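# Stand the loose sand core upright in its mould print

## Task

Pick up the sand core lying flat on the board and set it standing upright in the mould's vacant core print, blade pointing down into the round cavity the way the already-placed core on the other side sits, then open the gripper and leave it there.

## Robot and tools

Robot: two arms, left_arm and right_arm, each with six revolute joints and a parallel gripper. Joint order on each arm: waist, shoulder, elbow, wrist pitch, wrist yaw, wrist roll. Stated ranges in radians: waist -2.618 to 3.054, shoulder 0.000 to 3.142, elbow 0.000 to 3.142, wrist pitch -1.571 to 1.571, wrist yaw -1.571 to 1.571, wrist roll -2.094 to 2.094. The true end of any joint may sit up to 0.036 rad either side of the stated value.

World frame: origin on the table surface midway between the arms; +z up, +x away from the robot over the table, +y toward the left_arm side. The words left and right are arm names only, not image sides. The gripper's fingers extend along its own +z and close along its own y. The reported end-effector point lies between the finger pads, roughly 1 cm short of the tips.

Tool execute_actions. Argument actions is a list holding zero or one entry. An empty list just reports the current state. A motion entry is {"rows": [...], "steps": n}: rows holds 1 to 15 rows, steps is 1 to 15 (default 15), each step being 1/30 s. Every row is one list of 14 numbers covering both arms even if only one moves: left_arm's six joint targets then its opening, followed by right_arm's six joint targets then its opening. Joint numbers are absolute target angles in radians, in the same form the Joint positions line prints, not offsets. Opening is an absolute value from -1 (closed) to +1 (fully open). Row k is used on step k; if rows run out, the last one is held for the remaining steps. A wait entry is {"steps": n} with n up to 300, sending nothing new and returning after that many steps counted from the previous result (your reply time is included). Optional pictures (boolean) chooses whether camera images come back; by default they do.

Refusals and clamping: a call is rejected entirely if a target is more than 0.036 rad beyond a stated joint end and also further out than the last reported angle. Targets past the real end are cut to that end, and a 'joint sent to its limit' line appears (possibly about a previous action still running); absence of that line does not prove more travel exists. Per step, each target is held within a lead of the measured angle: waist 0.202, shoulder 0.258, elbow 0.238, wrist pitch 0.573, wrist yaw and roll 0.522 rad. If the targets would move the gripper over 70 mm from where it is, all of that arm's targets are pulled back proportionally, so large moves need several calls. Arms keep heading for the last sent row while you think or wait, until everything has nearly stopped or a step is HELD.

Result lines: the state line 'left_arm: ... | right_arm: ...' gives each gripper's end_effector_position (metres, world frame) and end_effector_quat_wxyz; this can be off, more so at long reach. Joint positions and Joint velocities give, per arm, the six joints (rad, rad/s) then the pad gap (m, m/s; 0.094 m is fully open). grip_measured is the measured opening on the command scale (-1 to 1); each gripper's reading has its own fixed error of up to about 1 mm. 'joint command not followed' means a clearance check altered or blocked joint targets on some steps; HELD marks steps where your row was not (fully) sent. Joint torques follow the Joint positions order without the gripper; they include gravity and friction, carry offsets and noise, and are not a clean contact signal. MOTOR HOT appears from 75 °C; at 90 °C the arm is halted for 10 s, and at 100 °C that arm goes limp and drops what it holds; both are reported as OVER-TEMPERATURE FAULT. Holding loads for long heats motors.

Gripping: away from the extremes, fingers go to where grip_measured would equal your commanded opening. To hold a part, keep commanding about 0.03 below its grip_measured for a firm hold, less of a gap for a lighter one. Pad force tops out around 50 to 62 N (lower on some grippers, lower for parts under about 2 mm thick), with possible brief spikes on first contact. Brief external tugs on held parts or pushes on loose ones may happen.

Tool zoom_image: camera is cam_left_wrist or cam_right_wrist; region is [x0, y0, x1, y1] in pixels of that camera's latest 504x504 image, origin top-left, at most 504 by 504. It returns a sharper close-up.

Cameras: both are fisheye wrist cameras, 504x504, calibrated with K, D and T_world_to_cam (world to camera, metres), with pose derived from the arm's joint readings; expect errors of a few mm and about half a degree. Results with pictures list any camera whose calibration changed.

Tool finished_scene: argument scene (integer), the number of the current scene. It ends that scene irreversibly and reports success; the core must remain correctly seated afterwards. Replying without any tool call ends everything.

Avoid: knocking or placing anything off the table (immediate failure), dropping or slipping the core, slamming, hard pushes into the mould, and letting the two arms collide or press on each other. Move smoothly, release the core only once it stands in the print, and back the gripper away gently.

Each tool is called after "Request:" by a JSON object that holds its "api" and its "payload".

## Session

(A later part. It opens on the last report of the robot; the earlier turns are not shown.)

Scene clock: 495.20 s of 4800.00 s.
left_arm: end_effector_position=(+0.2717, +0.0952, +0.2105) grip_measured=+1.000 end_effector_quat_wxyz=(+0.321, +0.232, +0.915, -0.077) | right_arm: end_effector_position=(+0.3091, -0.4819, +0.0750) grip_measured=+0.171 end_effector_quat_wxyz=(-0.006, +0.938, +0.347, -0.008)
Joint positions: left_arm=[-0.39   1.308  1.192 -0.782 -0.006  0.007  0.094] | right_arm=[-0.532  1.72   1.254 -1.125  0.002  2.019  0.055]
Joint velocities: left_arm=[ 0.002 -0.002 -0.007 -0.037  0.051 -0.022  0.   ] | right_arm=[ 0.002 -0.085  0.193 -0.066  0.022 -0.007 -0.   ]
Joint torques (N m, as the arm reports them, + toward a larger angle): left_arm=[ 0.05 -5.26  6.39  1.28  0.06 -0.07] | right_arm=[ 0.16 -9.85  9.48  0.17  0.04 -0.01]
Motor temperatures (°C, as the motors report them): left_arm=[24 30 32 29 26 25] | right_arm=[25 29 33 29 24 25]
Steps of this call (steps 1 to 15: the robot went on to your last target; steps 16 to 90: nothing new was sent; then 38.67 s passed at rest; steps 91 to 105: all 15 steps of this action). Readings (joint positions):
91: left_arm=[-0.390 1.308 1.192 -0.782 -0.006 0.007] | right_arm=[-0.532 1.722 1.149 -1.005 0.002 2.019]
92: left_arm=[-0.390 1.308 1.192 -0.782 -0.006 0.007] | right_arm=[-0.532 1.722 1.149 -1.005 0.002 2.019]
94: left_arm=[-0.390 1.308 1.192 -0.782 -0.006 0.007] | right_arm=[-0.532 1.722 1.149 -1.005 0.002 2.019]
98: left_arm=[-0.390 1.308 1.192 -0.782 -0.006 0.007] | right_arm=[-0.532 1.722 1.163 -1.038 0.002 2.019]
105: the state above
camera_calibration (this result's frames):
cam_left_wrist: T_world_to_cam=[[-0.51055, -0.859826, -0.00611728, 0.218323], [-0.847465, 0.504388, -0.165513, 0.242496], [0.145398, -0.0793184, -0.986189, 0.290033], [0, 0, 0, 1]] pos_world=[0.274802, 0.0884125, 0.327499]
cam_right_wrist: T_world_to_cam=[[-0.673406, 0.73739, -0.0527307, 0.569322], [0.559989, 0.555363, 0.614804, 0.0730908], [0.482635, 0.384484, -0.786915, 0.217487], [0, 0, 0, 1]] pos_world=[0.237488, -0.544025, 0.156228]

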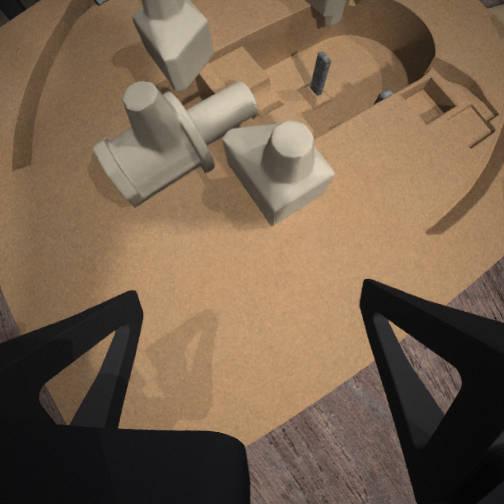

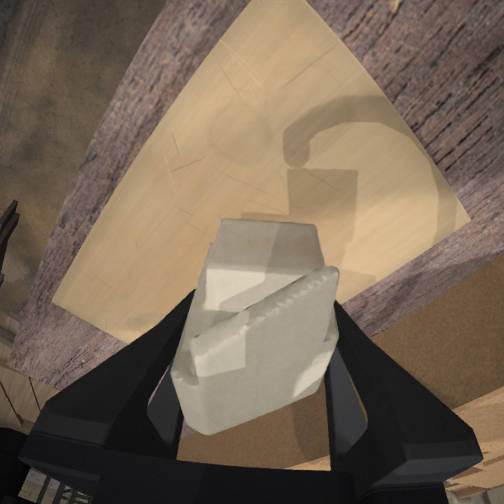

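Request:
{"api": "execute_actions", "payload": {"actions": [{"rows": [[-0.39,1.308,1.192,-0.79,0,0,1,-0.528,1.69,1.3,-1.182,0,1.99,0.135],[-0.39,1.308,1.192,-0.79,0,0,1,-0.526,1.698,1.31,-1.185,0,1.94,0.135],[-0.39,1.308,1.192,-0.79,0,0,1,-0.523,1.706,1.321,-1.187,0,1.87,0.135],[-0.39,1.308,1.192,-0.79,0,0,1,-0.52,1.714,1.332,-1.19,0,1.8,0.135],[-0.39,1.308,1.192,-0.79,0,0,1,-0.518,1.722,1.343,-1.192,0,1.73,0.135],[-0.39,1.308,1.192,-0.79,0,0,1,-0.515,1.73,1.354,-1.195,0,1.66,0.135],[-0.39,1.308,1.192,-0.79,0,0,1,-0.513,1.738,1.365,-1.197,0,1.59,0.135],[-0.39,1.308,1.192,-0.79,0,0,1,-0.51,1.746,1.376,-1.2,0,1.52,0.135],[-0.39,1.308,1.192,-0.79,0,0,1,-0.508,1.754,1.387,-1.202,0,1.45,0.135],[-0.39,1.308,1.192,-0.79,0,0,1,-0.505,1.762,1.398,-1.205,0,1.38,0.135],[-0.39,1.308,1.192,-0.79,0,0,1,-0.503,1.77,1.409,-1.207,0,1.31,0.135],[-0.39,1.308,1.192,-0.79,0,0,1,-0.5,1.778,1.42,-1.21,0,1.24,0.135],[-0.39,1.308,1.192,-0.79,0,0,1,-0.498,1.786,1.431,-1.212,0,1.17,0.135],[-0.39,1.308,1.192,-0.79,0,0,1,-0.495,1.794,1.442,-1.215,0,1.1,0.135],[-0.39,1.308,1.192,-0.79,0,0,1,-0.492,1.802,1.453,-1.217,0,1.03,0.135]], "steps": 15}], "pictures": false}}

Request:
{"api": "execute_actions", "payload": {"actions": [{"rows": [[-0.39,1.308,1.192,-0.79,0,0,1,-0.49,1.81,1.464,-1.22,0,0.96,0.135],[-0.39,1.308,1.192,-0.79,0,0,1,-0.487,1.818,1.475,-1.222,0,0.89,0.135],[-0.39,1.308,1.192,-0.79,0,0,1,-0.484,1.826,1.486,-1.225,0,0.82,0.135],[-0.39,1.308,1.192,-0.79,0,0,1,-0.482,1.834,1.497,-1.227,0,0.75,0.135],[-0.39,1.308,1.192,-0.79,0,0,1,-0.479,1.842,1.508,-1.23,0,0.68,0.135],[-0.39,1.308,1.192,-0.79,0,0,1,-0.476,1.85,1.519,-1.232,0,0.61,0.135],[-0.39,1.308,1.192,-0.79,0,0,1,-0.474,1.858,1.53,-1.235,0,0.54,0.135],[-0.39,1.308,1.192,-0.79,0,0,1,-0.471,1.866,1.541,-1.237,0,0.47,0.135],[-0.39,1.308,1.192,-0.79,0,0,1,-0.468,1.874,1.552,-1.24,0,0.4,0.135],[-0.39,1.308,1.192,-0.79,0,0,1,-0.466,1.882,1.563,-1.242,0,0.33,0.135],[-0.39,1.308,1.192,-0.79,0,0,1,-0.463,1.89,1.574,-1.245,0,0.26,0.135],[-0.39,1.308,1.192,-0.79,0,0,1,-0.46,1.898,1.585,-1.247,0,0.19,0.135],[-0.39,1.308,1.192,-0.79,0,0,1,-0.458,1.906,1.596,-1.25,0,0.12,0.135],[-0.39,1.308,1.192,-0.79,0,0,1,-0.455,1.914,1.607,-1.252,0,0.05,0.135],[-0.39,1.308,1.192,-0.79,0,0,1,-0.452,1.922,1.618,-1.255,0,-0.02,0.135]], "steps": 15}], "pictures": false}}

Request:
{"api": "execute_actions", "payload": {"actions": [{"rows": [[-0.39,1.308,1.192,-0.79,0,0,1,-0.45,1.93,1.629,-1.257,0,-0.09,0.135],[-0.39,1.308,1.192,-0.79,0,0,1,-0.447,1.938,1.64,-1.26,0,-0.16,0.135],[-0.39,1.308,1.192,-0.79,0,0,1,-0.444,1.946,1.651,-1.262,0,-0.23,0.135],[-0.39,1.308,1.192,-0.79,0,0,1,-0.442,1.954,1.662,-1.265,0,-0.3,0.135],[-0.39,1.308,1.192,-0.79,0,0,1,-0.439,1.962,1.673,-1.267,0,-0.37,0.135],[-0.39,1.308,1.192,-0.79,0,0,1,-0.436,1.97,1.684,-1.27,0,-0.44,0.135],[-0.39,1.308,1.192,-0.79,0,0,1,-0.434,1.978,1.695,-1.272,0,-0.51,0.135],[-0.39,1.308,1.192,-0.79,0,0,1,-0.431,1.986,1.706,-1.275,0,-0.58,0.135],[-0.39,1.308,1.192,-0.79,0,0,1,-0.428,1.994,1.717,-1.277,0,-0.65,0.135],[-0.39,1.308,1.192,-0.79,0,0,1,-0.426,2.002,1.728,-1.28,0,-0.72,0.135],[-0.39,1.308,1.192,-0.79,0,0,1,-0.423,2.01,1.739,-1.282,0,-0.79,0.135],[-0.39,1.308,1.192,-0.79,0,0,1,-0.42,2.018,1.748,-1.285,0,-0.85,0.135],[-0.39,1.308,1.192,-0.79,0,0,1,-0.418,2.025,1.755,-1.287,0,-0.9,0.135],[-0.39,1.308,1.192,-0.79,0,0,1,-0.416,2.03,1.76,-1.29,0,-0.925,0.135]], "steps": 15}], "pictures": false}}

Request:
{"api": "execute_actions", "payload": {"actions": [{"steps": 15}]}}

Scene clock: 534.47 s of 4800.00 s.
left_arm: end_effector_position=(+0.2717, +0.0952, +0.2105) grip_measured=+1.000 end_effector_quat_wxyz=(+0.321, +0.232, +0.915, -0.077) | right_arm: end_effector_position=(+0.3350, -0.4846, +0.0912) grip_measured=+0.172 end_effector_quat_wxyz=(-0.002, +0.755, +0.656, -0.002)
Joint positions: left_arm=[-0.39   1.308  1.192 -0.782 -0.006  0.007  0.094] | right_arm=[-0.507  1.787  1.401 -1.19   0.002  1.321  0.055]
Joint velocities: left_arm=[ 0.007  0.007 -0.007 -0.007 -0.066  0.051  0.   ] | right_arm=[ 0.085  0.271  0.295 -0.095  0.007 -1.941 -0.   ]
Joint torques (N m, as the arm reports them, + toward a larger angle): left_arm=[ 0.03 -5.28  6.39  1.3   0.06 -0.07] | right_arm=[ 0.87 -8.09 10.61  0.47  0.   -0.06]
Motor temperatures (°C, as the motors report them): left_arm=[24 30 32 29 26 25] | right_arm=[25 33 36 28 24 25]
Steps of this call (steps 1 to 30: the robot went on to your last target; steps 31 to 90: nothing new was sent; then 35.77 s passed at rest; steps 91 to 105: all 15 steps of this action). Readings (joint positions):
91: left_arm=[-0.390 1.308 1.192 -0.782 -0.006 0.007] | right_arm=[-0.532 1.713 1.262 -1.158 0.002 2.016]
92: left_arm=[-0.390 1.308 1.192 -0.782 -0.006 0.007] | right_arm=[-0.532 1.713 1.264 -1.160 0.002 2.005]
94: left_arm=[-0.390 1.308 1.192 -0.782 -0.006 0.007] | right_arm=[-0.532 1.713 1.275 -1.169 0.002 1.951]
98: left_arm=[-0.390 1.308 1.192 -0.782 -0.006 0.007] | right_arm=[-0.527 1.726 1.325 -1.180 0.002 1.762]
105: the state above

Scene clock: 534.97 s of 4800.00 s.
left_arm: end_effector_position=(+0.2717, +0.0952, +0.2105) grip_measured=+1.000 end_effector_quat_wxyz=(+0.321, +0.232, +0.915, -0.077) | right_arm: end_effector_position=(+0.3702, -0.4836, +0.0930) grip_measured=+0.172 end_effector_quat_wxyz=(-0.002, +0.311, +0.950, -0.001)
Joint positions: left_arm=[-0.39   1.308  1.192 -0.782 -0.006  0.007  0.094] | right_arm=[-0.467  1.909  1.565 -1.231  0.002  0.283  0.055]
Joint velocities: left_arm=[-0.007 -0.022 -0.007 -0.007 -0.037  0.022  0.   ] | right_arm=[ 0.081  0.232  0.325 -0.11  -0.051 -1.985 -0.   ]
Joint torques (N m, as the arm reports them, + toward a larger angle): left_arm=[ 0.03 -5.27  6.4   1.29  0.06 -0.07] | right_arm=[ 1.06 -9.05 10.49  0.56 -0.02 -0.1 ]
Motor temperatures (°C, as the motors report them): left_arm=[24 30 32 29 26 25] | right_arm=[25 32 37 28 24 25]
Steps of this call (steps 1 to 15: all 15 steps of this action). Readings (joint positions):
1: left_arm=[-0.390 1.308 1.192 -0.782 -0.006 0.007] | right_arm=[-0.505 1.797 1.411 -1.193 0.002 1.253]
2: left_arm=[-0.390 1.308 1.192 -0.782 -0.006 0.007] | right_arm=[-0.502 1.806 1.422 -1.196 0.002 1.185]
4: left_arm=[-0.390 1.308 1.192 -0.782 -0.006 0.007] | right_arm=[-0.497 1.822 1.443 -1.202 0.002 1.048]
8: left_arm=[-0.390 1.308 1.192 -0.782 -0.006 0.007] | right_arm=[-0.486 1.854 1.488 -1.213 0.002 0.771]
15: the state above

Scene clock: 535.47 s of 4800.00 s.
left_arm: end_effector_position=(+0.2717, +0.0952, +0.2105) grip_measured=+1.000 end_effector_quat_wxyz=(+0.321, +0.232, +0.915, -0.077) | right_arm: end_effector_position=(+0.4040, -0.4796, +0.0905) grip_measured=+0.172 end_effector_quat_wxyz=(-0.000, -0.207, +0.978, -0.001)
Joint positions: left_arm=[-0.39   1.308  1.192 -0.782 -0.006  0.007  0.094] | right_arm=[-0.427  2.027  1.721 -1.264  0.002 -0.727  0.055]
Joint velocities: left_arm=[-0.012  0.002 -0.002  0.007  0.007  0.007  0.   ] | right_arm=[ 0.066  0.139  0.149  0.007  0.007 -1.282  0.   ]
Joint torques (N m, as the arm reports them, + toward a larger angle): left_arm=[ 0.03 -5.26  6.38  1.29  0.06 -0.08] | right_arm=[  0.67 -10.44  10.35   0.35   0.02  -0.12]
Motor temperatures (°C, as the motors report them): left_arm=[24 30 32 29 26 25] | right_arm=[25 32 37 28 24 25]
Steps of this call (steps 1 to 15: all 15 steps of this action). Readings (joint positions):
1: left_arm=[-0.390 1.308 1.192 -0.782 -0.006 0.007] | right_arm=[-0.464 1.918 1.576 -1.234 0.002 0.213]
2: left_arm=[-0.390 1.308 1.192 -0.782 -0.006 0.007] | right_arm=[-0.462 1.926 1.587 -1.236 0.002 0.143]
4: left_arm=[-0.390 1.308 1.192 -0.782 -0.006 0.007] | right_arm=[-0.457 1.943 1.609 -1.241 0.002 0.003]
8: left_arm=[-0.390 1.308 1.192 -0.782 -0.006 0.007] | right_arm=[-0.446 1.975 1.653 -1.252 0.002 -0.277]
15: the state above

Scene clock: 535.97 s of 4800.00 s.
left_arm: end_effector_position=(+0.2717, +0.0952, +0.2105) grip_measured=+1.000 end_effector_quat_wxyz=(+0.321, +0.232, +0.915, -0.077) | right_arm: end_effector_position=(+0.4028, -0.4776, +0.0883) grip_measured=+0.172 end_effector_quat_wxyz=(-0.006, -0.298, +0.955, +0.003)
Joint positions: left_arm=[-0.39   1.308  1.192 -0.782 -0.006  0.007  0.094] | right_arm=[-0.424  2.036  1.725 -1.274  0.002 -0.911  0.055]
Joint velocities: left_arm=[-0.017 -0.007  0.007 -0.007 -0.051 -0.066  0.   ] | right_arm=[-0.012 -0.012  0.007 -0.051 -0.007 -0.051 -0.   ]
Joint torques (N m, as the arm reports them, + toward a larger angle): left_arm=[ 0.06 -5.26  6.39  1.3   0.07 -0.07] | right_arm=[  0.66 -10.4   10.7    0.43   0.    -0.1 ]
Motor temperatures (°C, as the motors report them): left_arm=[24 30 32 29 26 25] | right_arm=[25 33 37 28 24 25]
Steps of this call (steps 1 to 15: the robot went on to your last target). Readings (joint positions):
1: left_arm=[-0.390 1.308 1.192 -0.782 -0.006 0.007] | right_arm=[-0.426 2.031 1.724 -1.264 0.002 -0.766]
2: left_arm=[-0.390 1.308 1.192 -0.782 -0.006 0.007] | right_arm=[-0.424 2.033 1.725 -1.264 0.002 -0.796]
4: left_arm=[-0.390 1.308 1.192 -0.782 -0.006 0.007] | right_arm=[-0.424 2.035 1.725 -1.267 0.002 -0.840]
8: left_arm=[-0.390 1.308 1.192 -0.782 -0.006 0.007] | right_arm=[-0.424 2.036 1.725 -1.272 0.002 -0.886]
15: the state above
camera_calibration (this result's frames):
cam_left_wrist: T_world_to_cam=[[-0.51055, -0.859826, -0.00611728, 0.218323], [-0.847465, 0.504388, -0.165513, 0.242496], [0.145398, -0.0793184, -0.986189, 0.290033], [0, 0, 0, 1]] pos_world=[0.274802, 0.0884125, 0.327499]
cam_right_wrist: T_world_to_cam=[[0.591107, -0.802543, -0.080728, -0.61239], [-0.594504, -0.501132, 0.628833, -0.0307791], [-0.545121, -0.323714, -0.773338, 0.255703], [0, 0, 0, 1]] pos_world=[0.483078, -0.424119, 0.167663]

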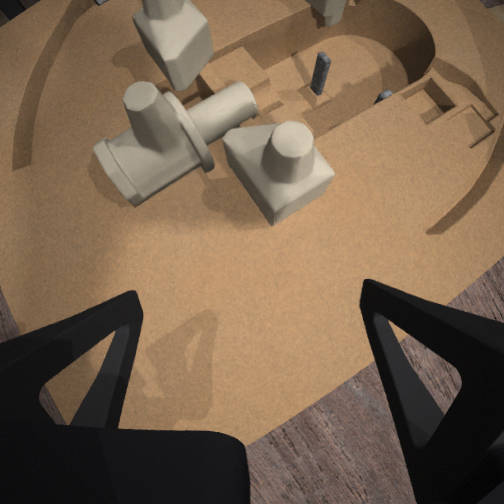

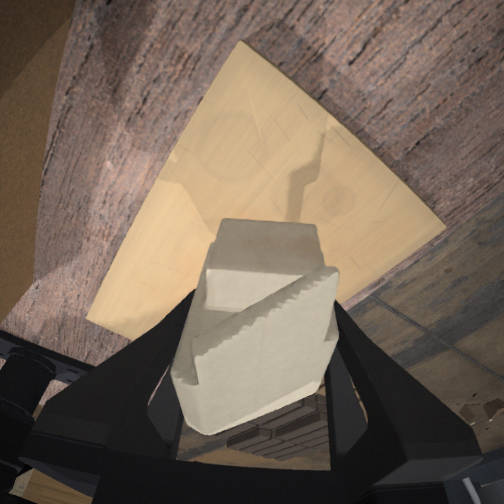

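Request:
{"api": "execute_actions", "payload": {"actions": [{"rows": [[-0.39,1.308,1.192,-0.79,0,0,1,-0.416,2.032,1.73,-1.26,0,-0.925,0.135],[-0.39,1.308,1.192,-0.79,0,0,1,-0.416,2.034,1.722,-1.245,0,-0.925,0.135],[-0.39,1.308,1.192,-0.79,0,0,1,-0.416,2.036,1.715,-1.235,0,-0.925,0.135],[-0.39,1.308,1.192,-0.79,0,0,1,-0.416,2.039,1.708,-1.225,0,-0.925,0.135],[-0.39,1.308,1.192,-0.79,0,0,1,-0.416,2.042,1.701,-1.215,0,-0.925,0.135],[-0.39,1.308,1.192,-0.79,0,0,1,-0.416,2.045,1.694,-1.205,0,-0.925,0.135],[-0.39,1.308,1.192,-0.79,0,0,1,-0.416,2.047,1.687,-1.195,0,-0.925,0.135],[-0.39,1.308,1.192,-0.79,0,0,1,-0.416,2.05,1.68,-1.185,0,-0.925,0.135],[-0.39,1.308,1.192,-0.79,0,0,1,-0.416,2.052,1.673,-1.175,0,-0.925,0.135],[-0.39,1.308,1.192,-0.79,0,0,1,-0.416,2.055,1.666,-1.165,0,-0.925,0.135],[-0.39,1.308,1.192,-0.79,0,0,1,-0.416,2.057,1.66,-1.155,0,-0.925,0.135],[-0.39,1.308,1.192,-0.79,0,0,1,-0.416,2.059,1.654,-1.148,0,-0.925,0.135],[-0.39,1.308,1.192,-0.79,0,0,1,-0.416,2.061,1.649,-1.145,0,-0.925,0.135],[-0.39,1.308,1.192,-0.79,0,0,1,-0.416,2.063,1.645,-1.145,0,-0.925,0.135]], "steps": 15}], "pictures": false}}

Request:
{"api": "execute_actions", "payload": {"actions": [{"steps": 12}]}}

Scene clock: 556.40 s of 4800.00 s.
left_arm: end_effector_position=(+0.2717, +0.0952, +0.2105) grip_measured=+1.000 end_effector_quat_wxyz=(+0.321, +0.232, +0.915, -0.077) | right_arm: end_effector_position=(+0.4055, -0.4785, +0.0575) grip_measured=+0.172 end_effector_quat_wxyz=(-0.008, -0.301, +0.954, +0.005)
Joint positions: left_arm=[-0.39   1.308  1.192 -0.782 -0.006  0.007  0.094] | right_arm=[-0.424  2.068  1.649 -1.171  0.002 -0.917  0.055]
Joint velocities: left_arm=[ 0.002 -0.007  0.002  0.022  0.022 -0.081  0.   ] | right_arm=[-0.017  0.12  -0.149  0.066  0.037  0.125  0.001]
Joint torques (N m, as the arm reports them, + toward a larger angle): left_arm=[ 0.04 -5.27  6.4   1.29  0.06 -0.08] | right_arm=[  0.72 -11.09   7.5    0.68   0.    -0.11]
Motor temperatures (°C, as the motors report them): left_arm=[24 30 33 29 26 25] | right_arm=[25 34 38 28 24 25]
Steps of this call (steps 1 to 15: the robot went on to your last target; steps 16 to 90: nothing new was sent; then 16.93 s passed at rest; steps 91 to 105: all 15 steps of this action). Readings (joint positions):
91: left_arm=[-0.390 1.308 1.192 -0.782 -0.006 0.007] | right_arm=[-0.424 2.036 1.725 -1.274 0.002 -0.917]
92: left_arm=[-0.390 1.308 1.192 -0.782 -0.006 0.007] | right_arm=[-0.424 2.036 1.725 -1.272 0.002 -0.917]
94: left_arm=[-0.390 1.308 1.192 -0.782 -0.006 0.007] | right_arm=[-0.424 2.036 1.721 -1.261 0.002 -0.917]
98: left_arm=[-0.390 1.308 1.192 -0.782 -0.006 0.007] | right_arm=[-0.424 2.039 1.696 -1.227 0.002 -0.917]
105: the state above

Scene clock: 556.80 s of 4800.00 s.
left_arm: end_effector_position=(+0.2717, +0.0952, +0.2105) grip_measured=+1.000 end_effector_quat_wxyz=(+0.321, +0.232, +0.915, -0.077) | right_arm: end_effector_position=(+0.4077, -0.4792, +0.0533) grip_measured=+0.172 end_effector_quat_wxyz=(-0.006, -0.301, +0.954, +0.003)
Joint positions: left_arm=[-0.39   1.308  1.192 -0.782 -0.006  0.007  0.094] | right_arm=[-0.424  2.074  1.642 -1.152  0.002 -0.917  0.055]
Joint velocities: left_arm=[ 0.012 -0.002 -0.002 -0.037 -0.095 -0.007  0.   ] | right_arm=[ 0.012 -0.002  0.022 -0.051 -0.11   0.066 -0.   ]
Joint torques (N m, as the arm reports them, + toward a larger angle): left_arm=[ 0.04 -5.26  6.38  1.29  0.07 -0.07] | right_arm=[  0.64 -11.16   7.46   0.69   0.02  -0.11]
Motor temperatures (°C, as the motors report them): left_arm=[24 30 33 29 26 25] | right_arm=[25 34 38 28 24 25]
Steps of this call (steps 1 to 12: the robot went on to your last target). Readings (joint positions):
1: left_arm=[-0.390 1.308 1.192 -0.782 -0.006 0.007] | right_arm=[-0.424 2.071 1.645 -1.168 0.002 -0.917]
2: left_arm=[-0.390 1.308 1.192 -0.782 -0.006 0.007] | right_arm=[-0.424 2.073 1.643 -1.166 0.002 -0.917]
4: left_arm=[-0.390 1.308 1.192 -0.782 -0.006 0.007] | right_arm=[-0.424 2.074 1.642 -1.162 0.002 -0.917]
8: left_arm=[-0.390 1.308 1.192 -0.782 -0.006 0.007] | right_arm=[-0.424 2.074 1.642 -1.155 0.002 -0.917]
12: the state above
camera_calibration (this result's frames):
cam_left_wrist: T_world_to_cam=[[-0.51055, -0.859826, -0.00611728, 0.218323], [-0.847465, 0.504388, -0.165513, 0.242496], [0.145398, -0.0793184, -0.986189, 0.290033], [0, 0, 0, 1]] pos_world=[0.274802, 0.0884125, 0.327499]
cam_right_wrist: T_world_to_cam=[[0.596329, -0.798695, -0.0804815, -0.619618], [-0.591481, -0.504961, 0.628621, -0.00967894], [-0.542717, -0.327262, -0.773536, 0.228074], [0, 0, 0, 1]] pos_world=[0.487551, -0.425134, 0.13264]

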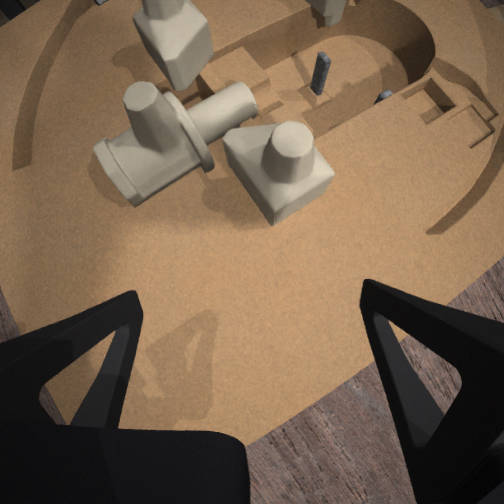

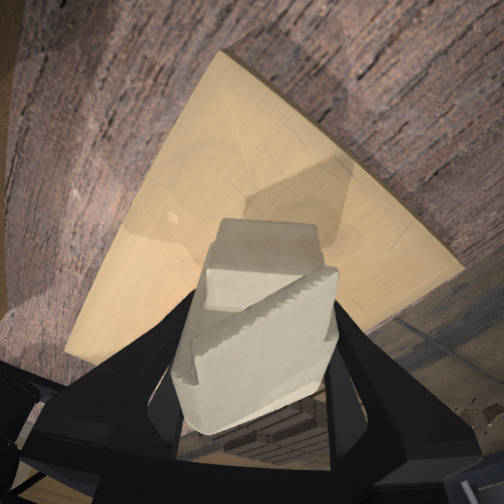

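Request:
{"api": "execute_actions", "payload": {"actions": [{"rows": [[-0.39,1.308,1.192,-0.79,0,0,1,-0.416,2.063,1.642,-1.14,0,-0.925,0.135],[-0.39,1.308,1.192,-0.79,0,0,1,-0.416,2.063,1.639,-1.137,0,-0.925,0.135],[-0.39,1.308,1.192,-0.79,0,0,1,-0.416,2.063,1.636,-1.134,0,-0.925,0.135],[-0.39,1.308,1.192,-0.79,0,0,1,-0.416,2.063,1.633,-1.131,0,-0.925,0.135],[-0.39,1.308,1.192,-0.79,0,0,1,-0.416,2.063,1.63,-1.128,0,-0.925,0.135],[-0.39,1.308,1.192,-0.79,0,0,1,-0.416,2.063,1.627,-1.125,0,-0.925,0.135],[-0.39,1.308,1.192,-0.79,0,0,1,-0.416,2.063,1.625,-1.123,0,-0.925,0.135]], "steps": 15}], "pictures": false}}

Scene clock: 567.87 s of 4800.00 s.
left_arm: end_effector_position=(+0.2717, +0.0952, +0.2105) grip_measured=+1.000 end_effector_quat_wxyz=(+0.321, +0.232, +0.915, -0.077) | right_arm: end_effector_position=(+0.4085, -0.4794, +0.0499) grip_measured=+0.172 end_effector_quat_wxyz=(-0.004, -0.301, +0.954, +0.001)
Joint positions: left_arm=[-0.39   1.308  1.192 -0.782 -0.006  0.007  0.094] | right_arm=[-0.424  2.074  1.628 -1.132  0.002 -0.917  0.055]
Joint velocities: left_arm=[-0.012  0.002  0.002 -0.051 -0.037  0.066  0.   ] | right_arm=[-0.017  0.002 -0.002 -0.007 -0.007  0.007  0.   ]
Joint torques (N m, as the arm reports them, + toward a larger angle): left_arm=[ 0.04 -5.26  6.38  1.29  0.07 -0.07] | right_arm=[  0.74 -11.19   6.86   0.73   0.01  -0.12]
Motor temperatures (°C, as the motors report them): left_arm=[24 30 33 29 26 25] | right_arm=[25 36 36 28 24 25]
Steps of this call (steps 1 to 30: the robot went on to your last target; steps 31 to 90: nothing new was sent; then 7.57 s passed at rest; steps 91 to 105: all 15 steps of this action). Readings (joint positions):
91: left_arm=[-0.390 1.308 1.192 -0.782 -0.006 0.007] | right_arm=[-0.424 2.074 1.642 -1.151 0.002 -0.917]
92: left_arm=[-0.390 1.308 1.192 -0.782 -0.006 0.007] | right_arm=[-0.424 2.074 1.642 -1.151 0.002 -0.917]
94: left_arm=[-0.390 1.308 1.192 -0.782 -0.006 0.007] | right_arm=[-0.424 2.074 1.642 -1.148 0.002 -0.917]
98: left_arm=[-0.390 1.308 1.192 -0.782 -0.006 0.007] | right_arm=[-0.424 2.074 1.631 -1.135 0.002 -0.917]
105: the state above

Request:
{"api": "execute_actions", "payload": {"actions": [{"rows": [[-0.41,1.308,1.192,-0.72,0,0,1,-0.42,2.068,1.628,-1.128,0,-0.92,0.16],[-0.43,1.308,1.192,-0.64,0,0,1,-0.42,2.068,1.628,-1.128,0,-0.92,0.19],[-0.45,1.308,1.192,-0.56,0,0,1,-0.42,2.068,1.628,-1.128,0,-0.92,0.24],[-0.47,1.3,1.18,-0.48,0,0,1,-0.42,2.068,1.628,-1.128,0,-0.92,0.32],[-0.49,1.29,1.16,-0.4,0,0,1,-0.42,2.068,1.628,-1.128,0,-0.92,0.42],[-0.51,1.28,1.14,-0.32,0,0,1,-0.42,2.068,1.628,-1.128,0,-0.92,0.54],[-0.53,1.27,1.11,-0.24,0,0,1,-0.42,2.068,1.628,-1.128,0,-0.92,0.66],[-0.55,1.26,1.08,-0.16,0,0,1,-0.42,2.068,1.628,-1.14,0,-0.92,0.78],[-0.57,1.25,1.05,-0.08,0,0,1,-0.42,2.06,1.65,-1.16,0,-0.92,0.9],[-0.59,1.24,1.02,0.0,0,0,1,-0.42,2.055,1.67,-1.18,0,-0.92,1],[-0.6,1.23,0.99,0.07,0,0,1,-0.42,2.05,1.69,-1.2,0,-0.92,1],[-0.61,1.22,0.96,0.14,0,0,1,-0.42,2.045,1.71,-1.22,0,-0.92,1],[-0.62,1.21,0.93,0.2,0,0,1,-0.42,2.04,1.73,-1.24,0,-0.92,1],[-0.63,1.2,0.9,0.25,0,0,1,-0.42,2.035,1.75,-1.26,0,-0.92,1],[-0.64,1.19,0.87,0.3,0,0,1,-0.42,2.03,1.77,-1.28,0,-0.92,1]], "steps": 15}], "pictures": false}}

Request:
{"api": "execute_actions", "payload": {"actions": [{"rows": [[-0.65,1.18,0.84,0.33,0,0,1,-0.42,2.025,1.79,-1.3,0,-0.92,1],[-0.66,1.165,0.81,0.35,0,0,1,-0.42,2.02,1.81,-1.32,0,-0.92,1],[-0.67,1.15,0.78,0.35,0,0,1,-0.42,2.02,1.83,-1.34,0,-0.92,1],[-0.68,1.135,0.75,0.35,0,0,1,-0.42,2.02,1.85,-1.36,0,-0.92,1],[-0.69,1.12,0.72,0.35,0,0,1,-0.42,2.02,1.87,-1.38,0,-0.92,1],[-0.7,1.105,0.69,0.35,0,0,1,-0.42,2.02,1.89,-1.4,0,-0.92,1],[-0.71,1.09,0.66,0.35,0,0,1,-0.42,2.02,1.9,-1.41,0,-0.92,1],[-0.72,1.08,0.63,0.35,0,0,1,-0.42,2.02,1.9,-1.41,0,-0.92,1],[-0.73,1.07,0.6,0.35,0,0,1,-0.42,2.02,1.9,-1.41,0,-0.92,1],[-0.74,1.06,0.58,0.35,0,0,1,-0.42,2.02,1.9,-1.41,0,-0.92,1],[-0.75,1.05,0.56,0.35,0,0,1,-0.42,2.02,1.9,-1.41,0,-0.92,1],[-0.75,1.05,0.55,0.35,0,0,1,-0.42,2.02,1.9,-1.41,0,-0.92,1]], "steps": 15}]}}

Scene clock: 642.07 s of 4800.00 s.
left_arm: end_effector_position=(+0.2765, -0.0163, +0.2863) grip_measured=+1.000 end_effector_quat_wxyz=(+0.568, +0.282, +0.744, -0.211) | right_arm: end_effector_position=(+0.4132, -0.4809, +0.0707) grip_measured=+1.000 end_effector_quat_wxyz=(-0.000, -0.301, +0.954, -0.001)
Joint positions: left_arm=[-0.617  1.233  0.932  0.032 -0.002  0.006  0.094] | right_arm=[-0.424  2.072  1.709 -1.207  0.002 -0.917  0.094]
Joint velocities: left_arm=[-0.252 -0.295 -0.872  1.839  0.007  0.11   0.   ] | right_arm=[-0.017 -0.051  0.603 -0.418 -0.022  0.037  0.   ]
Joint torques (N m, as the arm reports them, + toward a larger angle): left_arm=[-0.65 -7.7   6.19  1.83  0.03 -0.05] | right_arm=[  0.36 -13.28   9.64   0.48  -0.02  -0.08]
Motor temperatures (°C, as the motors report them): left_arm=[24 30 33 29 26 25] | right_arm=[25 39 34 27 24 25]
Steps of this call (steps 1 to 15: the robot went on to your last target; steps 16 to 90: nothing new was sent; then 70.70 s passed at rest; steps 91 to 105: all 15 steps of this action). Readings (joint positions):
91: left_arm=[-0.391 1.308 1.192 -0.779 -0.006 0.007] | right_arm=[-0.424 2.074 1.628 -1.132 0.002 -0.917]
92: left_arm=[-0.396 1.308 1.192 -0.764 -0.007 0.007] | right_arm=[-0.424 2.074 1.628 -1.132 0.002 -0.917]
94: left_arm=[-0.422 1.308 1.192 -0.697 -0.007 0.006] | right_arm=[-0.424 2.074 1.628 -1.132 0.002 -0.917]
98: left_arm=[-0.505 1.297 1.143 -0.444 -0.007 0.006] | right_arm=[-0.424 2.074 1.628 -1.132 0.002 -0.917]
105: the state above

Scene clock: 642.57 s of 4800.00 s.
left_arm: end_effector_position=(+0.2105, -0.0217, +0.2320) grip_measured=+1.000 end_effector_quat_wxyz=(+0.579, +0.319, +0.705, -0.257) | right_arm: end_effector_position=(+0.4141, -0.4812, +0.1304) grip_measured=+1.000 end_effector_quat_wxyz=(+0.016, -0.301, +0.954, -0.012)
Joint positions: left_arm=[-0.741  1.076  0.556  0.321 -0.001  0.006  0.094] | right_arm=[-0.424  2.031  1.884 -1.384  0.002 -0.917  0.094]
Joint velocities: left_arm=[-0.002 -0.007 -0.12   0.022 -0.051 -0.081  0.   ] | right_arm=[-0.007 -0.007  0.017 -0.095 -0.007  0.007  0.   ]
Joint torques (N m, as the arm reports them, + toward a larger angle): left_arm=[-0.71 -6.04  6.84  2.17  0.03 -0.07] | right_arm=[  0.38 -10.93   8.94   0.59   0.01  -0.08]
Motor temperatures (°C, as the motors report them): left_arm=[24 30 33 29 26 25] | right_arm=[25 39 35 27 24 25]
Steps of this call (steps 1 to 15: all 15 steps of this action). Readings (joint positions):
1: left_arm=[-0.626 1.223 0.903 0.089 -0.002 0.006] | right_arm=[-0.424 2.069 1.730 -1.221 0.002 -0.917]
2: left_arm=[-0.635 1.212 0.873 0.140 -0.002 0.006] | right_arm=[-0.424 2.064 1.750 -1.236 0.002 -0.917]
4: left_arm=[-0.653 1.184 0.815 0.217 -0.002 0.006] | right_arm=[-0.424 2.054 1.793 -1.270 0.002 -0.917]
8: left_arm=[-0.694 1.121 0.697 0.296 -0.002 0.006] | right_arm=[-0.424 2.038 1.870 -1.335 0.002 -0.917]
15: the state above
camera_calibration (this result's frames):
cam_left_wrist: T_world_to_cam=[[-0.769068, -0.638416, -0.0309635, 0.151666], [-0.396243, 0.514225, -0.760634, 0.296451], [0.501523, -0.57271, -0.648442, 0.146804], [0, 0, 0, 1]] pos_world=[0.160483, 0.0284597, 0.32538]
cam_right_wrist: T_world_to_cam=[[0.599338, -0.799648, -0.0368373, -0.626265], [-0.623133, -0.494937, 0.605593, -0.0344556], [-0.502493, -0.34, -0.794922, 0.270559], [0, 0, 0, 1]] pos_world=[0.489828, -0.425855, 0.212869]

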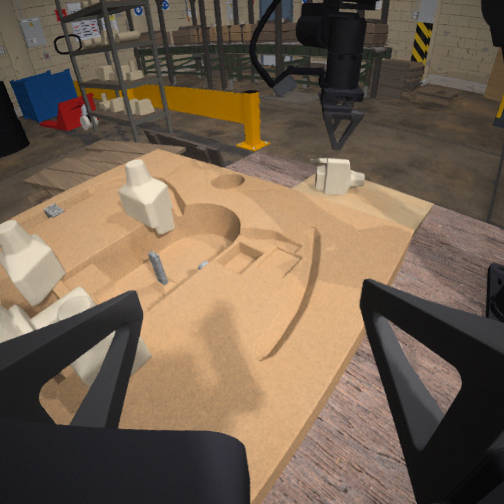

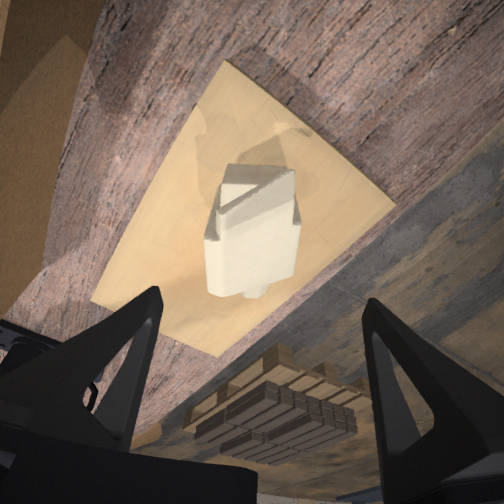

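Request:
{"api": "zoom_image", "payload": {"camera": "cam_left_wrist", "region": [250, 0, 450, 200]}}

Region (250, 0, 450, 200) of cam_left_wrist's 504x504 image, scaled by 2.520, with more detail than that image has.

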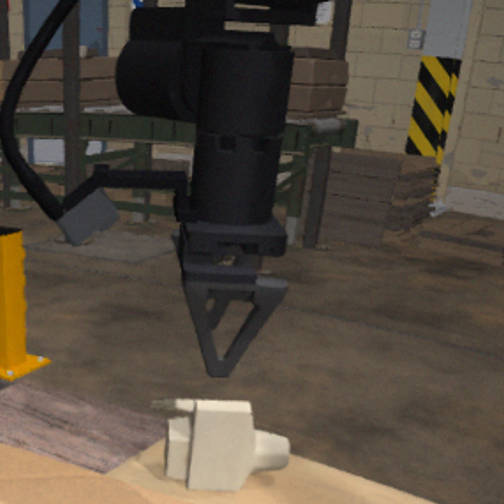

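Request:
{"api": "execute_actions", "payload": {"actions": [{"rows": [[-0.75,1.05,0.55,0.35,0,0,1,-0.43,2.01,1.89,-1.33,-0.03,-0.89,1],[-0.75,1.05,0.55,0.35,0,0,1,-0.445,1.995,1.88,-1.25,-0.08,-0.86,1],[-0.75,1.05,0.55,0.35,0,0,1,-0.46,1.98,1.865,-1.17,-0.13,-0.83,1],[-0.75,1.05,0.55,0.35,0,0,1,-0.475,1.965,1.85,-1.09,-0.18,-0.8,1],[-0.75,1.05,0.55,0.35,0,0,1,-0.49,1.95,1.83,-1.01,-0.23,-0.77,1],[-0.75,1.05,0.55,0.35,0,0,1,-0.505,1.935,1.81,-0.93,-0.28,-0.74,1],[-0.75,1.05,0.55,0.35,0,0,1,-0.52,1.92,1.79,-0.85,-0.33,-0.71,1],[-0.75,1.05,0.55,0.35,0,0,1,-0.535,1.905,1.765,-0.77,-0.38,-0.68,1],[-0.75,1.05,0.55,0.35,0,0,1,-0.55,1.89,1.74,-0.69,-0.43,-0.65,1],[-0.75,1.05,0.55,0.35,0,0,1,-0.565,1.875,1.71,-0.61,-0.48,-0.62,1],[-0.75,1.05,0.55,0.35,0,0,1,-0.58,1.86,1.68,-0.53,-0.53,-0.59,1],[-0.75,1.05,0.55,0.35,0,0,1,-0.595,1.85,1.65,-0.45,-0.58,-0.56,1],[-0.75,1.05,0.55,0.35,0,0,1,-0.61,1.84,1.62,-0.37,-0.63,-0.53,1],[-0.75,1.05,0.55,0.35,0,0,1,-0.625,1.83,1.585,-0.29,-0.68,-0.5,1],[-0.75,1.05,0.55,0.35,0,0,1,-0.64,1.82,1.55,-0.21,-0.73,-0.47,1]], "steps": 15}], "pictures": false}}

Request:
{"api": "execute_actions", "payload": {"actions": [{"rows": [[-0.75,1.05,0.55,0.35,0,0,1,-0.655,1.82,1.51,-0.13,-0.78,-0.44,1],[-0.75,1.05,0.55,0.35,0,0,1,-0.67,1.82,1.47,-0.05,-0.83,-0.41,1],[-0.75,1.05,0.55,0.35,0,0,1,-0.685,1.82,1.43,0.03,-0.88,-0.38,1],[-0.75,1.05,0.55,0.35,0,0,1,-0.7,1.82,1.39,0.11,-0.93,-0.35,1],[-0.75,1.05,0.55,0.35,0,0,1,-0.715,1.82,1.35,0.19,-0.98,-0.32,1],[-0.75,1.05,0.55,0.35,0,0,1,-0.73,1.82,1.31,0.27,-1.03,-0.29,1],[-0.75,1.05,0.55,0.35,0,0,1,-0.745,1.82,1.27,0.35,-1.08,-0.26,1],[-0.75,1.05,0.55,0.35,0,0,1,-0.76,1.82,1.23,0.43,-1.13,-0.23,1],[-0.75,1.05,0.55,0.35,0,0,1,-0.775,1.82,1.19,0.51,-1.18,-0.21,1],[-0.75,1.05,0.55,0.35,0,0,1,-0.79,1.82,1.15,0.59,-1.23,-0.2,1],[-0.75,1.05,0.55,0.35,0,0,1,-0.805,1.82,1.11,0.67,-1.27,-0.19,1],[-0.75,1.05,0.55,0.35,0,0,1,-0.82,1.825,1.07,0.75,-1.31,-0.19,1],[-0.75,1.05,0.55,0.35,0,0,1,-0.835,1.83,1.03,0.82,-1.34,-0.19,1],[-0.75,1.05,0.55,0.35,0,0,1,-0.85,1.835,0.99,0.88,-1.37,-0.19,1],[-0.75,1.05,0.55,0.35,0,0,1,-0.865,1.84,0.95,0.93,-1.385,-0.19,1]], "steps": 15}], "pictures": false}}

Request:
{"api": "execute_actions", "payload": {"actions": [{"rows": [[-0.75,1.05,0.55,0.35,0,0,1,-0.875,1.845,0.91,0.97,-1.388,-0.19,1],[-0.75,1.05,0.55,0.35,0,0,1,-0.885,1.85,0.87,1.0,-1.388,-0.19,1],[-0.75,1.05,0.55,0.35,0,0,1,-0.892,1.856,0.83,1.01,-1.388,-0.19,1],[-0.75,1.05,0.55,0.35,0,0,1,-0.897,1.862,0.79,1.01,-1.388,-0.19,1],[-0.75,1.05,0.55,0.35,0,0,1,-0.897,1.868,0.755,1.01,-1.388,-0.19,1],[-0.75,1.05,0.55,0.35,0,0,1,-0.897,1.874,0.725,1.01,-1.388,-0.19,1],[-0.75,1.05,0.55,0.35,0,0,1,-0.897,1.88,0.7,1.01,-1.388,-0.19,1],[-0.75,1.05,0.55,0.35,0,0,1,-0.897,1.885,0.683,1.01,-1.388,-0.19,1],[-0.75,1.05,0.55,0.35,0,0,1,-0.897,1.885,0.672,1.01,-1.388,-0.19,1]], "steps": 15}], "pictures": false}}

Request:
{"api": "execute_actions", "payload": {"actions": [{"steps": 10}]}}

Scene clock: 713.13 s of 4800.00 s.
left_arm: end_effector_position=(+0.2109, -0.0222, +0.2353) grip_measured=+1.000 end_effector_quat_wxyz=(+0.584, +0.317, +0.701, -0.260) | right_arm: end_effector_position=(+0.5247, -0.5250, +0.2179) grip_measured=+1.000 end_effector_quat_wxyz=(+0.445, -0.147, +0.884, -0.000)
Joint positions: left_arm=[-0.741  1.076  0.554  0.338 -0.001  0.006  0.094] | right_arm=[-0.609  1.854  1.623 -0.533 -0.507 -0.6    0.094]
Joint velocities: left_arm=[-0.022 -0.002  0.002 -0.037 -0.022 -0.066  0.   ] | right_arm=[-0.418 -0.349 -0.93   2.381 -1.473  0.784  0.   ]
Joint torques (N m, as the arm reports them, + toward a larger angle): left_arm=[-0.75 -6.    6.43  1.99  0.01 -0.07] | right_arm=[ -0.59 -10.64   7.07   1.65  -0.27   0.06]
Motor temperatures (°C, as the motors report them): left_arm=[24 31 33 33 26 25] | right_arm=[25 40 37 27 24 25]
Steps of this call (steps 1 to 30: the robot went on to your last target; steps 31 to 90: nothing new was sent; then 67.07 s passed at rest; steps 91 to 105: all 15 steps of this action). Readings (joint positions):
91: left_arm=[-0.741 1.076 0.554 0.338 -0.001 0.006] | right_arm=[-0.424 2.031 1.884 -1.393 0.000 -0.915]
92: left_arm=[-0.741 1.076 0.554 0.338 -0.001 0.006] | right_arm=[-0.425 2.030 1.884 -1.377 -0.009 -0.907]
94: left_arm=[-0.741 1.076 0.554 0.338 -0.001 0.006] | right_arm=[-0.435 2.020 1.873 -1.302 -0.053 -0.880]
98: left_arm=[-0.741 1.076 0.554 0.338 -0.001 0.006] | right_arm=[-0.492 1.964 1.808 -1.063 -0.194 -0.793]
105: the state above

Scene clock: 713.63 s of 4800.00 s.
left_arm: end_effector_position=(+0.2109, -0.0222, +0.2353) grip_measured=+1.000 end_effector_quat_wxyz=(+0.584, +0.317, +0.701, -0.260) | right_arm: end_effector_position=(+0.4706, -0.5176, +0.2181) grip_measured=+1.000 end_effector_quat_wxyz=(+0.671, -0.210, +0.696, +0.145)
Joint positions: left_arm=[-0.741  1.076  0.554  0.338 -0.001  0.006  0.094] | right_arm=[-0.832  1.83   1.029  0.637 -1.217 -0.235  0.094]
Joint velocities: left_arm=[ 0.002 -0.012 -0.007  0.007  0.037  0.037  0.   ] | right_arm=[-0.418 -0.002 -1.121  2.044 -1.048  0.227  0.   ]
Joint torques (N m, as the arm reports them, + toward a larger angle): left_arm=[-0.74 -6.    6.43  2.01  0.02 -0.06] | right_arm=[-0.63 -7.63  6.39  1.76 -0.2   0.08]
Motor temperatures (°C, as the motors report them): left_arm=[24 31 33 33 26 25] | right_arm=[25 40 36 27 24 25]
Steps of this call (steps 1 to 15: all 15 steps of this action). Readings (joint positions):
1: left_arm=[-0.741 1.076 0.554 0.338 -0.001 0.006] | right_arm=[-0.623 1.845 1.590 -0.452 -0.556 -0.571]
2: left_arm=[-0.741 1.076 0.554 0.338 -0.001 0.006] | right_arm=[-0.637 1.837 1.555 -0.371 -0.605 -0.542]
4: left_arm=[-0.741 1.076 0.554 0.338 -0.001 0.006] | right_arm=[-0.665 1.830 1.479 -0.208 -0.704 -0.483]
8: left_arm=[-0.741 1.076 0.554 0.338 -0.001 0.006] | right_arm=[-0.725 1.830 1.310 0.104 -0.900 -0.364]
15: the state above

Scene clock: 714.13 s of 4800.00 s.
left_arm: end_effector_position=(+0.2109, -0.0222, +0.2353) grip_measured=+1.000 end_effector_quat_wxyz=(+0.584, +0.317, +0.701, -0.260) | right_arm: end_effector_position=(+0.4055, -0.4798, +0.1388) grip_measured=+1.000 end_effector_quat_wxyz=(+0.659, -0.207, +0.692, +0.210)
Joint positions: left_arm=[-0.741  1.076  0.554  0.338 -0.001  0.006  0.094] | right_arm=[-0.893  1.883  0.675  0.986 -1.369 -0.199  0.094]
Joint velocities: left_arm=[-0.002 -0.002 -0.017  0.051  0.022 -0.007  0.   ] | right_arm=[-0.007 -0.002  0.002  0.095  0.022 -0.037  0.   ]
Joint torques (N m, as the arm reports them, + toward a larger angle): left_arm=[-0.73 -5.99  6.42  2.    0.02 -0.06] | right_arm=[-0.46 -7.36  5.32  1.83 -0.26  0.08]
Motor temperatures (°C, as the motors report them): left_arm=[24 31 33 33 26 25] | right_arm=[25 40 36 27 24 25]
Steps of this call (steps 1 to 15: all 15 steps of this action). Readings (joint positions):
1: left_arm=[-0.741 1.076 0.554 0.338 -0.001 0.006] | right_arm=[-0.846 1.830 0.990 0.703 -1.248 -0.228]
2: left_arm=[-0.741 1.076 0.554 0.338 -0.001 0.006] | right_arm=[-0.860 1.830 0.951 0.763 -1.273 -0.222]
4: left_arm=[-0.741 1.076 0.554 0.338 -0.001 0.006] | right_arm=[-0.881 1.831 0.872 0.856 -1.309 -0.214]
8: left_arm=[-0.741 1.076 0.554 0.338 -0.001 0.006] | right_arm=[-0.893 1.858 0.734 0.948 -1.348 -0.205]
15: the state above

Scene clock: 714.47 s of 4800.00 s.
left_arm: end_effector_position=(+0.2109, -0.0222, +0.2353) grip_measured=+1.000 end_effector_quat_wxyz=(+0.584, +0.317, +0.701, -0.260) | right_arm: end_effector_position=(+0.4054, -0.4796, +0.1410) grip_measured=+1.000 end_effector_quat_wxyz=(+0.662, -0.213, +0.689, +0.205)
Joint positions: left_arm=[-0.741  1.076  0.554  0.338 -0.001  0.006  0.094] | right_arm=[-0.893  1.883  0.675  1.006 -1.372 -0.198  0.094]
Joint velocities: left_arm=[ 0.007 -0.002 -0.002 -0.081  0.051 -0.037  0.   ] | right_arm=[-0.002 -0.012 -0.007  0.051 -0.007 -0.037  0.   ]
Joint torques (N m, as the arm reports them, + toward a larger angle): left_arm=[-0.75 -6.    6.44  2.    0.02 -0.07] | right_arm=[-0.37 -7.24  5.4   1.85 -0.23  0.06]
Motor temperatures (°C, as the motors report them): left_arm=[24 31 33 33 26 25] | right_arm=[25 40 36 27 24 25]
Steps of this call (steps 1 to 10: the robot went on to your last target). Readings (joint positions):
1: left_arm=[-0.741 1.076 0.554 0.338 -0.001 0.006] | right_arm=[-0.893 1.883 0.675 0.990 -1.370 -0.199]
2: left_arm=[-0.741 1.076 0.554 0.338 -0.001 0.006] | right_arm=[-0.893 1.883 0.675 0.994 -1.370 -0.199]
4: left_arm=[-0.741 1.076 0.554 0.338 -0.001 0.006] | right_arm=[-0.893 1.883 0.675 0.999 -1.371 -0.199]
8: left_arm=[-0.741 1.076 0.554 0.338 -0.001 0.006] | right_arm=[-0.893 1.883 0.675 1.005 -1.372 -0.198]
10: the state above
camera_calibration (this result's frames):
cam_left_wrist: T_world_to_cam=[[-0.76876, -0.638763, -0.0314619, 0.151832], [-0.388678, 0.505714, -0.770184, 0.299782], [0.507876, -0.579858, -0.637045, 0.144281], [0, 0, 0, 1]] pos_world=[0.159964, 0.0290431, 0.327578]
cam_right_wrist: T_world_to_cam=[[0.622337, -0.782226, 0.0286206, -0.629577], [-0.499415, -0.424958, -0.75498, 0.129773], [0.602728, 0.455559, -0.655123, 0.188861], [0, 0, 0, 1]] pos_world=[0.342788, -0.52336, 0.239722]

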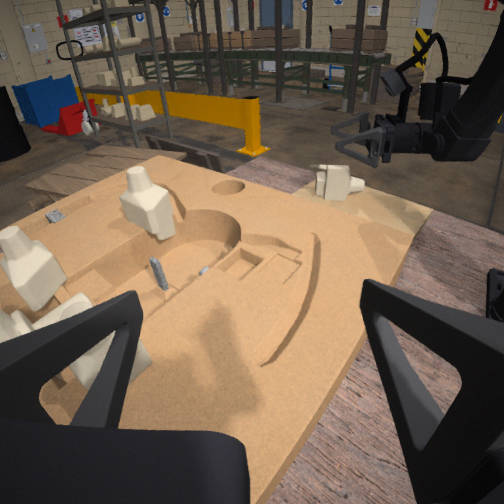

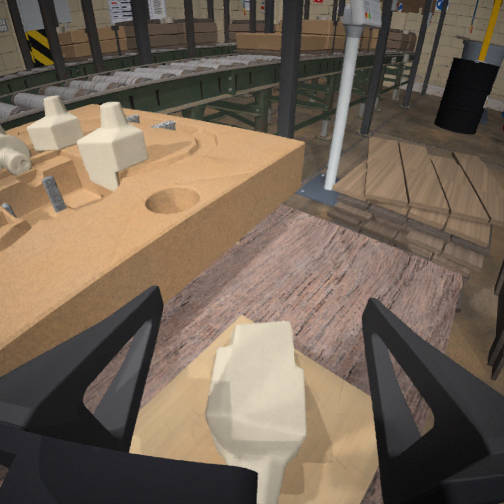

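Request:
{"api": "execute_actions", "payload": {"actions": [{"rows": [[-0.75,1.05,0.55,0.35,0,0,1,-0.902,1.895,0.67,1.03,-1.395,-0.19,1],[-0.75,1.05,0.55,0.35,0,0,1,-0.908,1.908,0.668,1.05,-1.402,-0.19,1],[-0.75,1.05,0.55,0.35,0,0,1,-0.913,1.922,0.666,1.07,-1.41,-0.19,1],[-0.75,1.05,0.55,0.35,0,0,1,-0.915,1.936,0.664,1.09,-1.41,-0.19,1],[-0.75,1.05,0.55,0.35,0,0,1,-0.915,1.95,0.662,1.105,-1.41,-0.19,1],[-0.75,1.05,0.55,0.35,0,0,1,-0.915,1.965,0.661,1.12,-1.41,-0.19,1],[-0.75,1.05,0.55,0.35,0,0,1,-0.915,1.98,0.66,1.135,-1.41,-0.19,1],[-0.75,1.05,0.55,0.35,0,0,1,-0.915,1.995,0.659,1.15,-1.41,-0.19,1],[-0.75,1.05,0.55,0.35,0,0,1,-0.915,2.01,0.658,1.165,-1.41,-0.19,1],[-0.75,1.05,0.55,0.35,0,0,1,-0.915,2.025,0.658,1.18,-1.41,-0.19,1],[-0.75,1.05,0.55,0.35,0,0,1,-0.915,2.04,0.658,1.195,-1.41,-0.19,1],[-0.75,1.05,0.55,0.35,0,0,1,-0.915,2.052,0.658,1.205,-1.41,-0.19,1],[-0.75,1.05,0.55,0.35,0,0,1,-0.915,2.062,0.658,1.212,-1.41,-0.19,1],[-0.75,1.05,0.55,0.35,0,0,1,-0.915,2.068,0.658,1.212,-1.41,-0.19,1]], "steps": 15}], "pictures": false}}

Request:
{"api": "execute_actions", "payload": {"actions": [{"steps": 10}]}}

Request:
{"api": "zoom_image", "payload": {"camera": "cam_left_wrist", "region": [294, 60, 504, 260]}}

Scene clock: 742.93 s of 4800.00 s.
left_arm: end_effector_position=(+0.2109, -0.0222, +0.2353) grip_measured=+1.000 end_effector_quat_wxyz=(+0.584, +0.317, +0.701, -0.260) | right_arm: end_effector_position=(+0.4048, -0.4845, +0.1044) grip_measured=+1.000 end_effector_quat_wxyz=(+0.663, -0.215, +0.686, +0.207)
Joint positions: left_arm=[-0.741  1.076  0.554  0.338 -0.001  0.006  0.094] | right_arm=[-0.906  2.048  0.675  1.174 -1.393 -0.198  0.094]
Joint velocities: left_arm=[ 0.007 -0.012 -0.002 -0.037 -0.022  0.037  0.   ] | right_arm=[-0.012  0.222  0.002  0.139  0.022 -0.007  0.   ]
Joint torques (N m, as the arm reports them, + toward a larger angle): left_arm=[-0.74 -5.98  6.44  2.    0.02 -0.07] | right_arm=[-0.82 -7.58  3.14  1.96 -0.25  0.06]
Motor temperatures (°C, as the motors report them): left_arm=[24 31 33 34 26 25] | right_arm=[25 36 34 30 25 25]
Steps of this call (steps 1 to 30: the robot went on to your last target; steps 31 to 90: nothing new was sent; then 24.97 s passed at rest; steps 91 to 105: all 15 steps of this action). Readings (joint positions):
91: left_arm=[-0.741 1.076 0.554 0.338 -0.001 0.006] | right_arm=[-0.893 1.883 0.675 1.010 -1.373 -0.198]
92: left_arm=[-0.741 1.076 0.554 0.338 -0.001 0.006] | right_arm=[-0.893 1.884 0.675 1.016 -1.376 -0.198]
94: left_arm=[-0.741 1.076 0.554 0.338 -0.001 0.006] | right_arm=[-0.898 1.894 0.675 1.041 -1.383 -0.198]
98: left_arm=[-0.741 1.076 0.554 0.338 -0.001 0.006] | right_arm=[-0.906 1.948 0.675 1.096 -1.390 -0.198]
105: the state above

Scene clock: 743.27 s of 4800.00 s.
left_arm: end_effector_position=(+0.2109, -0.0222, +0.2353) grip_measured=+1.000 end_effector_quat_wxyz=(+0.584, +0.317, +0.701, -0.260) | right_arm: end_effector_position=(+0.4050, -0.4847, +0.1049) grip_measured=+1.000 end_effector_quat_wxyz=(+0.667, -0.223, +0.682, +0.200)
Joint positions: left_arm=[-0.741  1.076  0.554  0.338 -0.001  0.006  0.094] | right_arm=[-0.906  2.057  0.675  1.206 -1.394 -0.198  0.094]
Joint velocities: left_arm=[ 0.012 -0.007 -0.012 -0.007  0.022 -0.066  0.   ] | right_arm=[-0.002 -0.007 -0.032  0.007 -0.051 -0.081  0.   ]
Joint torques (N m, as the arm reports them, + toward a larger angle): left_arm=[-0.72 -5.98  6.43  2.    0.02 -0.07] | right_arm=[-0.81 -7.21  2.91  1.82 -0.21  0.05]
Motor temperatures (°C, as the motors report them): left_arm=[24 31 33 34 26 25] | right_arm=[25 36 34 30 25 25]
Steps of this call (steps 1 to 10: the robot went on to your last target). Readings (joint positions):
1: left_arm=[-0.741 1.076 0.554 0.338 -0.001 0.006] | right_arm=[-0.906 2.054 0.675 1.179 -1.393 -0.198]
2: left_arm=[-0.741 1.076 0.554 0.338 -0.001 0.006] | right_arm=[-0.906 2.056 0.675 1.182 -1.393 -0.198]
4: left_arm=[-0.741 1.076 0.554 0.338 -0.001 0.006] | right_arm=[-0.906 2.057 0.675 1.192 -1.393 -0.198]
8: left_arm=[-0.741 1.076 0.554 0.338 -0.001 0.006] | right_arm=[-0.906 2.057 0.675 1.203 -1.394 -0.198]
10: the state above
camera_calibration (this result's frames):
cam_left_wrist: T_world_to_cam=[[-0.76876, -0.638763, -0.0314619, 0.151832], [-0.388678, 0.505714, -0.770184, 0.299782], [0.507876, -0.579858, -0.637045, 0.144281], [0, 0, 0, 1]] pos_world=[0.159964, 0.0290431, 0.327578]
cam_right_wrist: T_world_to_cam=[[0.627705, -0.776634, 0.0531565, -0.634286], [-0.480189, -0.440042, -0.758803, 0.0854459], [0.612703, 0.450779, -0.649148, 0.160822], [0, 0, 0, 1]] pos_world=[0.340639, -0.527504, 0.20295]

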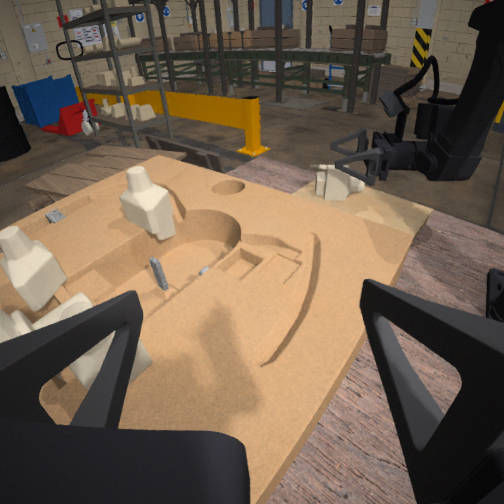

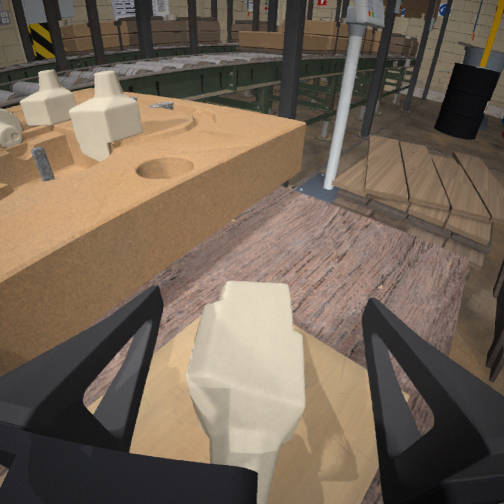

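Region (294, 60, 504, 260) of cam_left_wrist's 504x504 image, scaled by 2.400, with more detail than that image has; it fills the top 480 rows of this view, and the rest is white.

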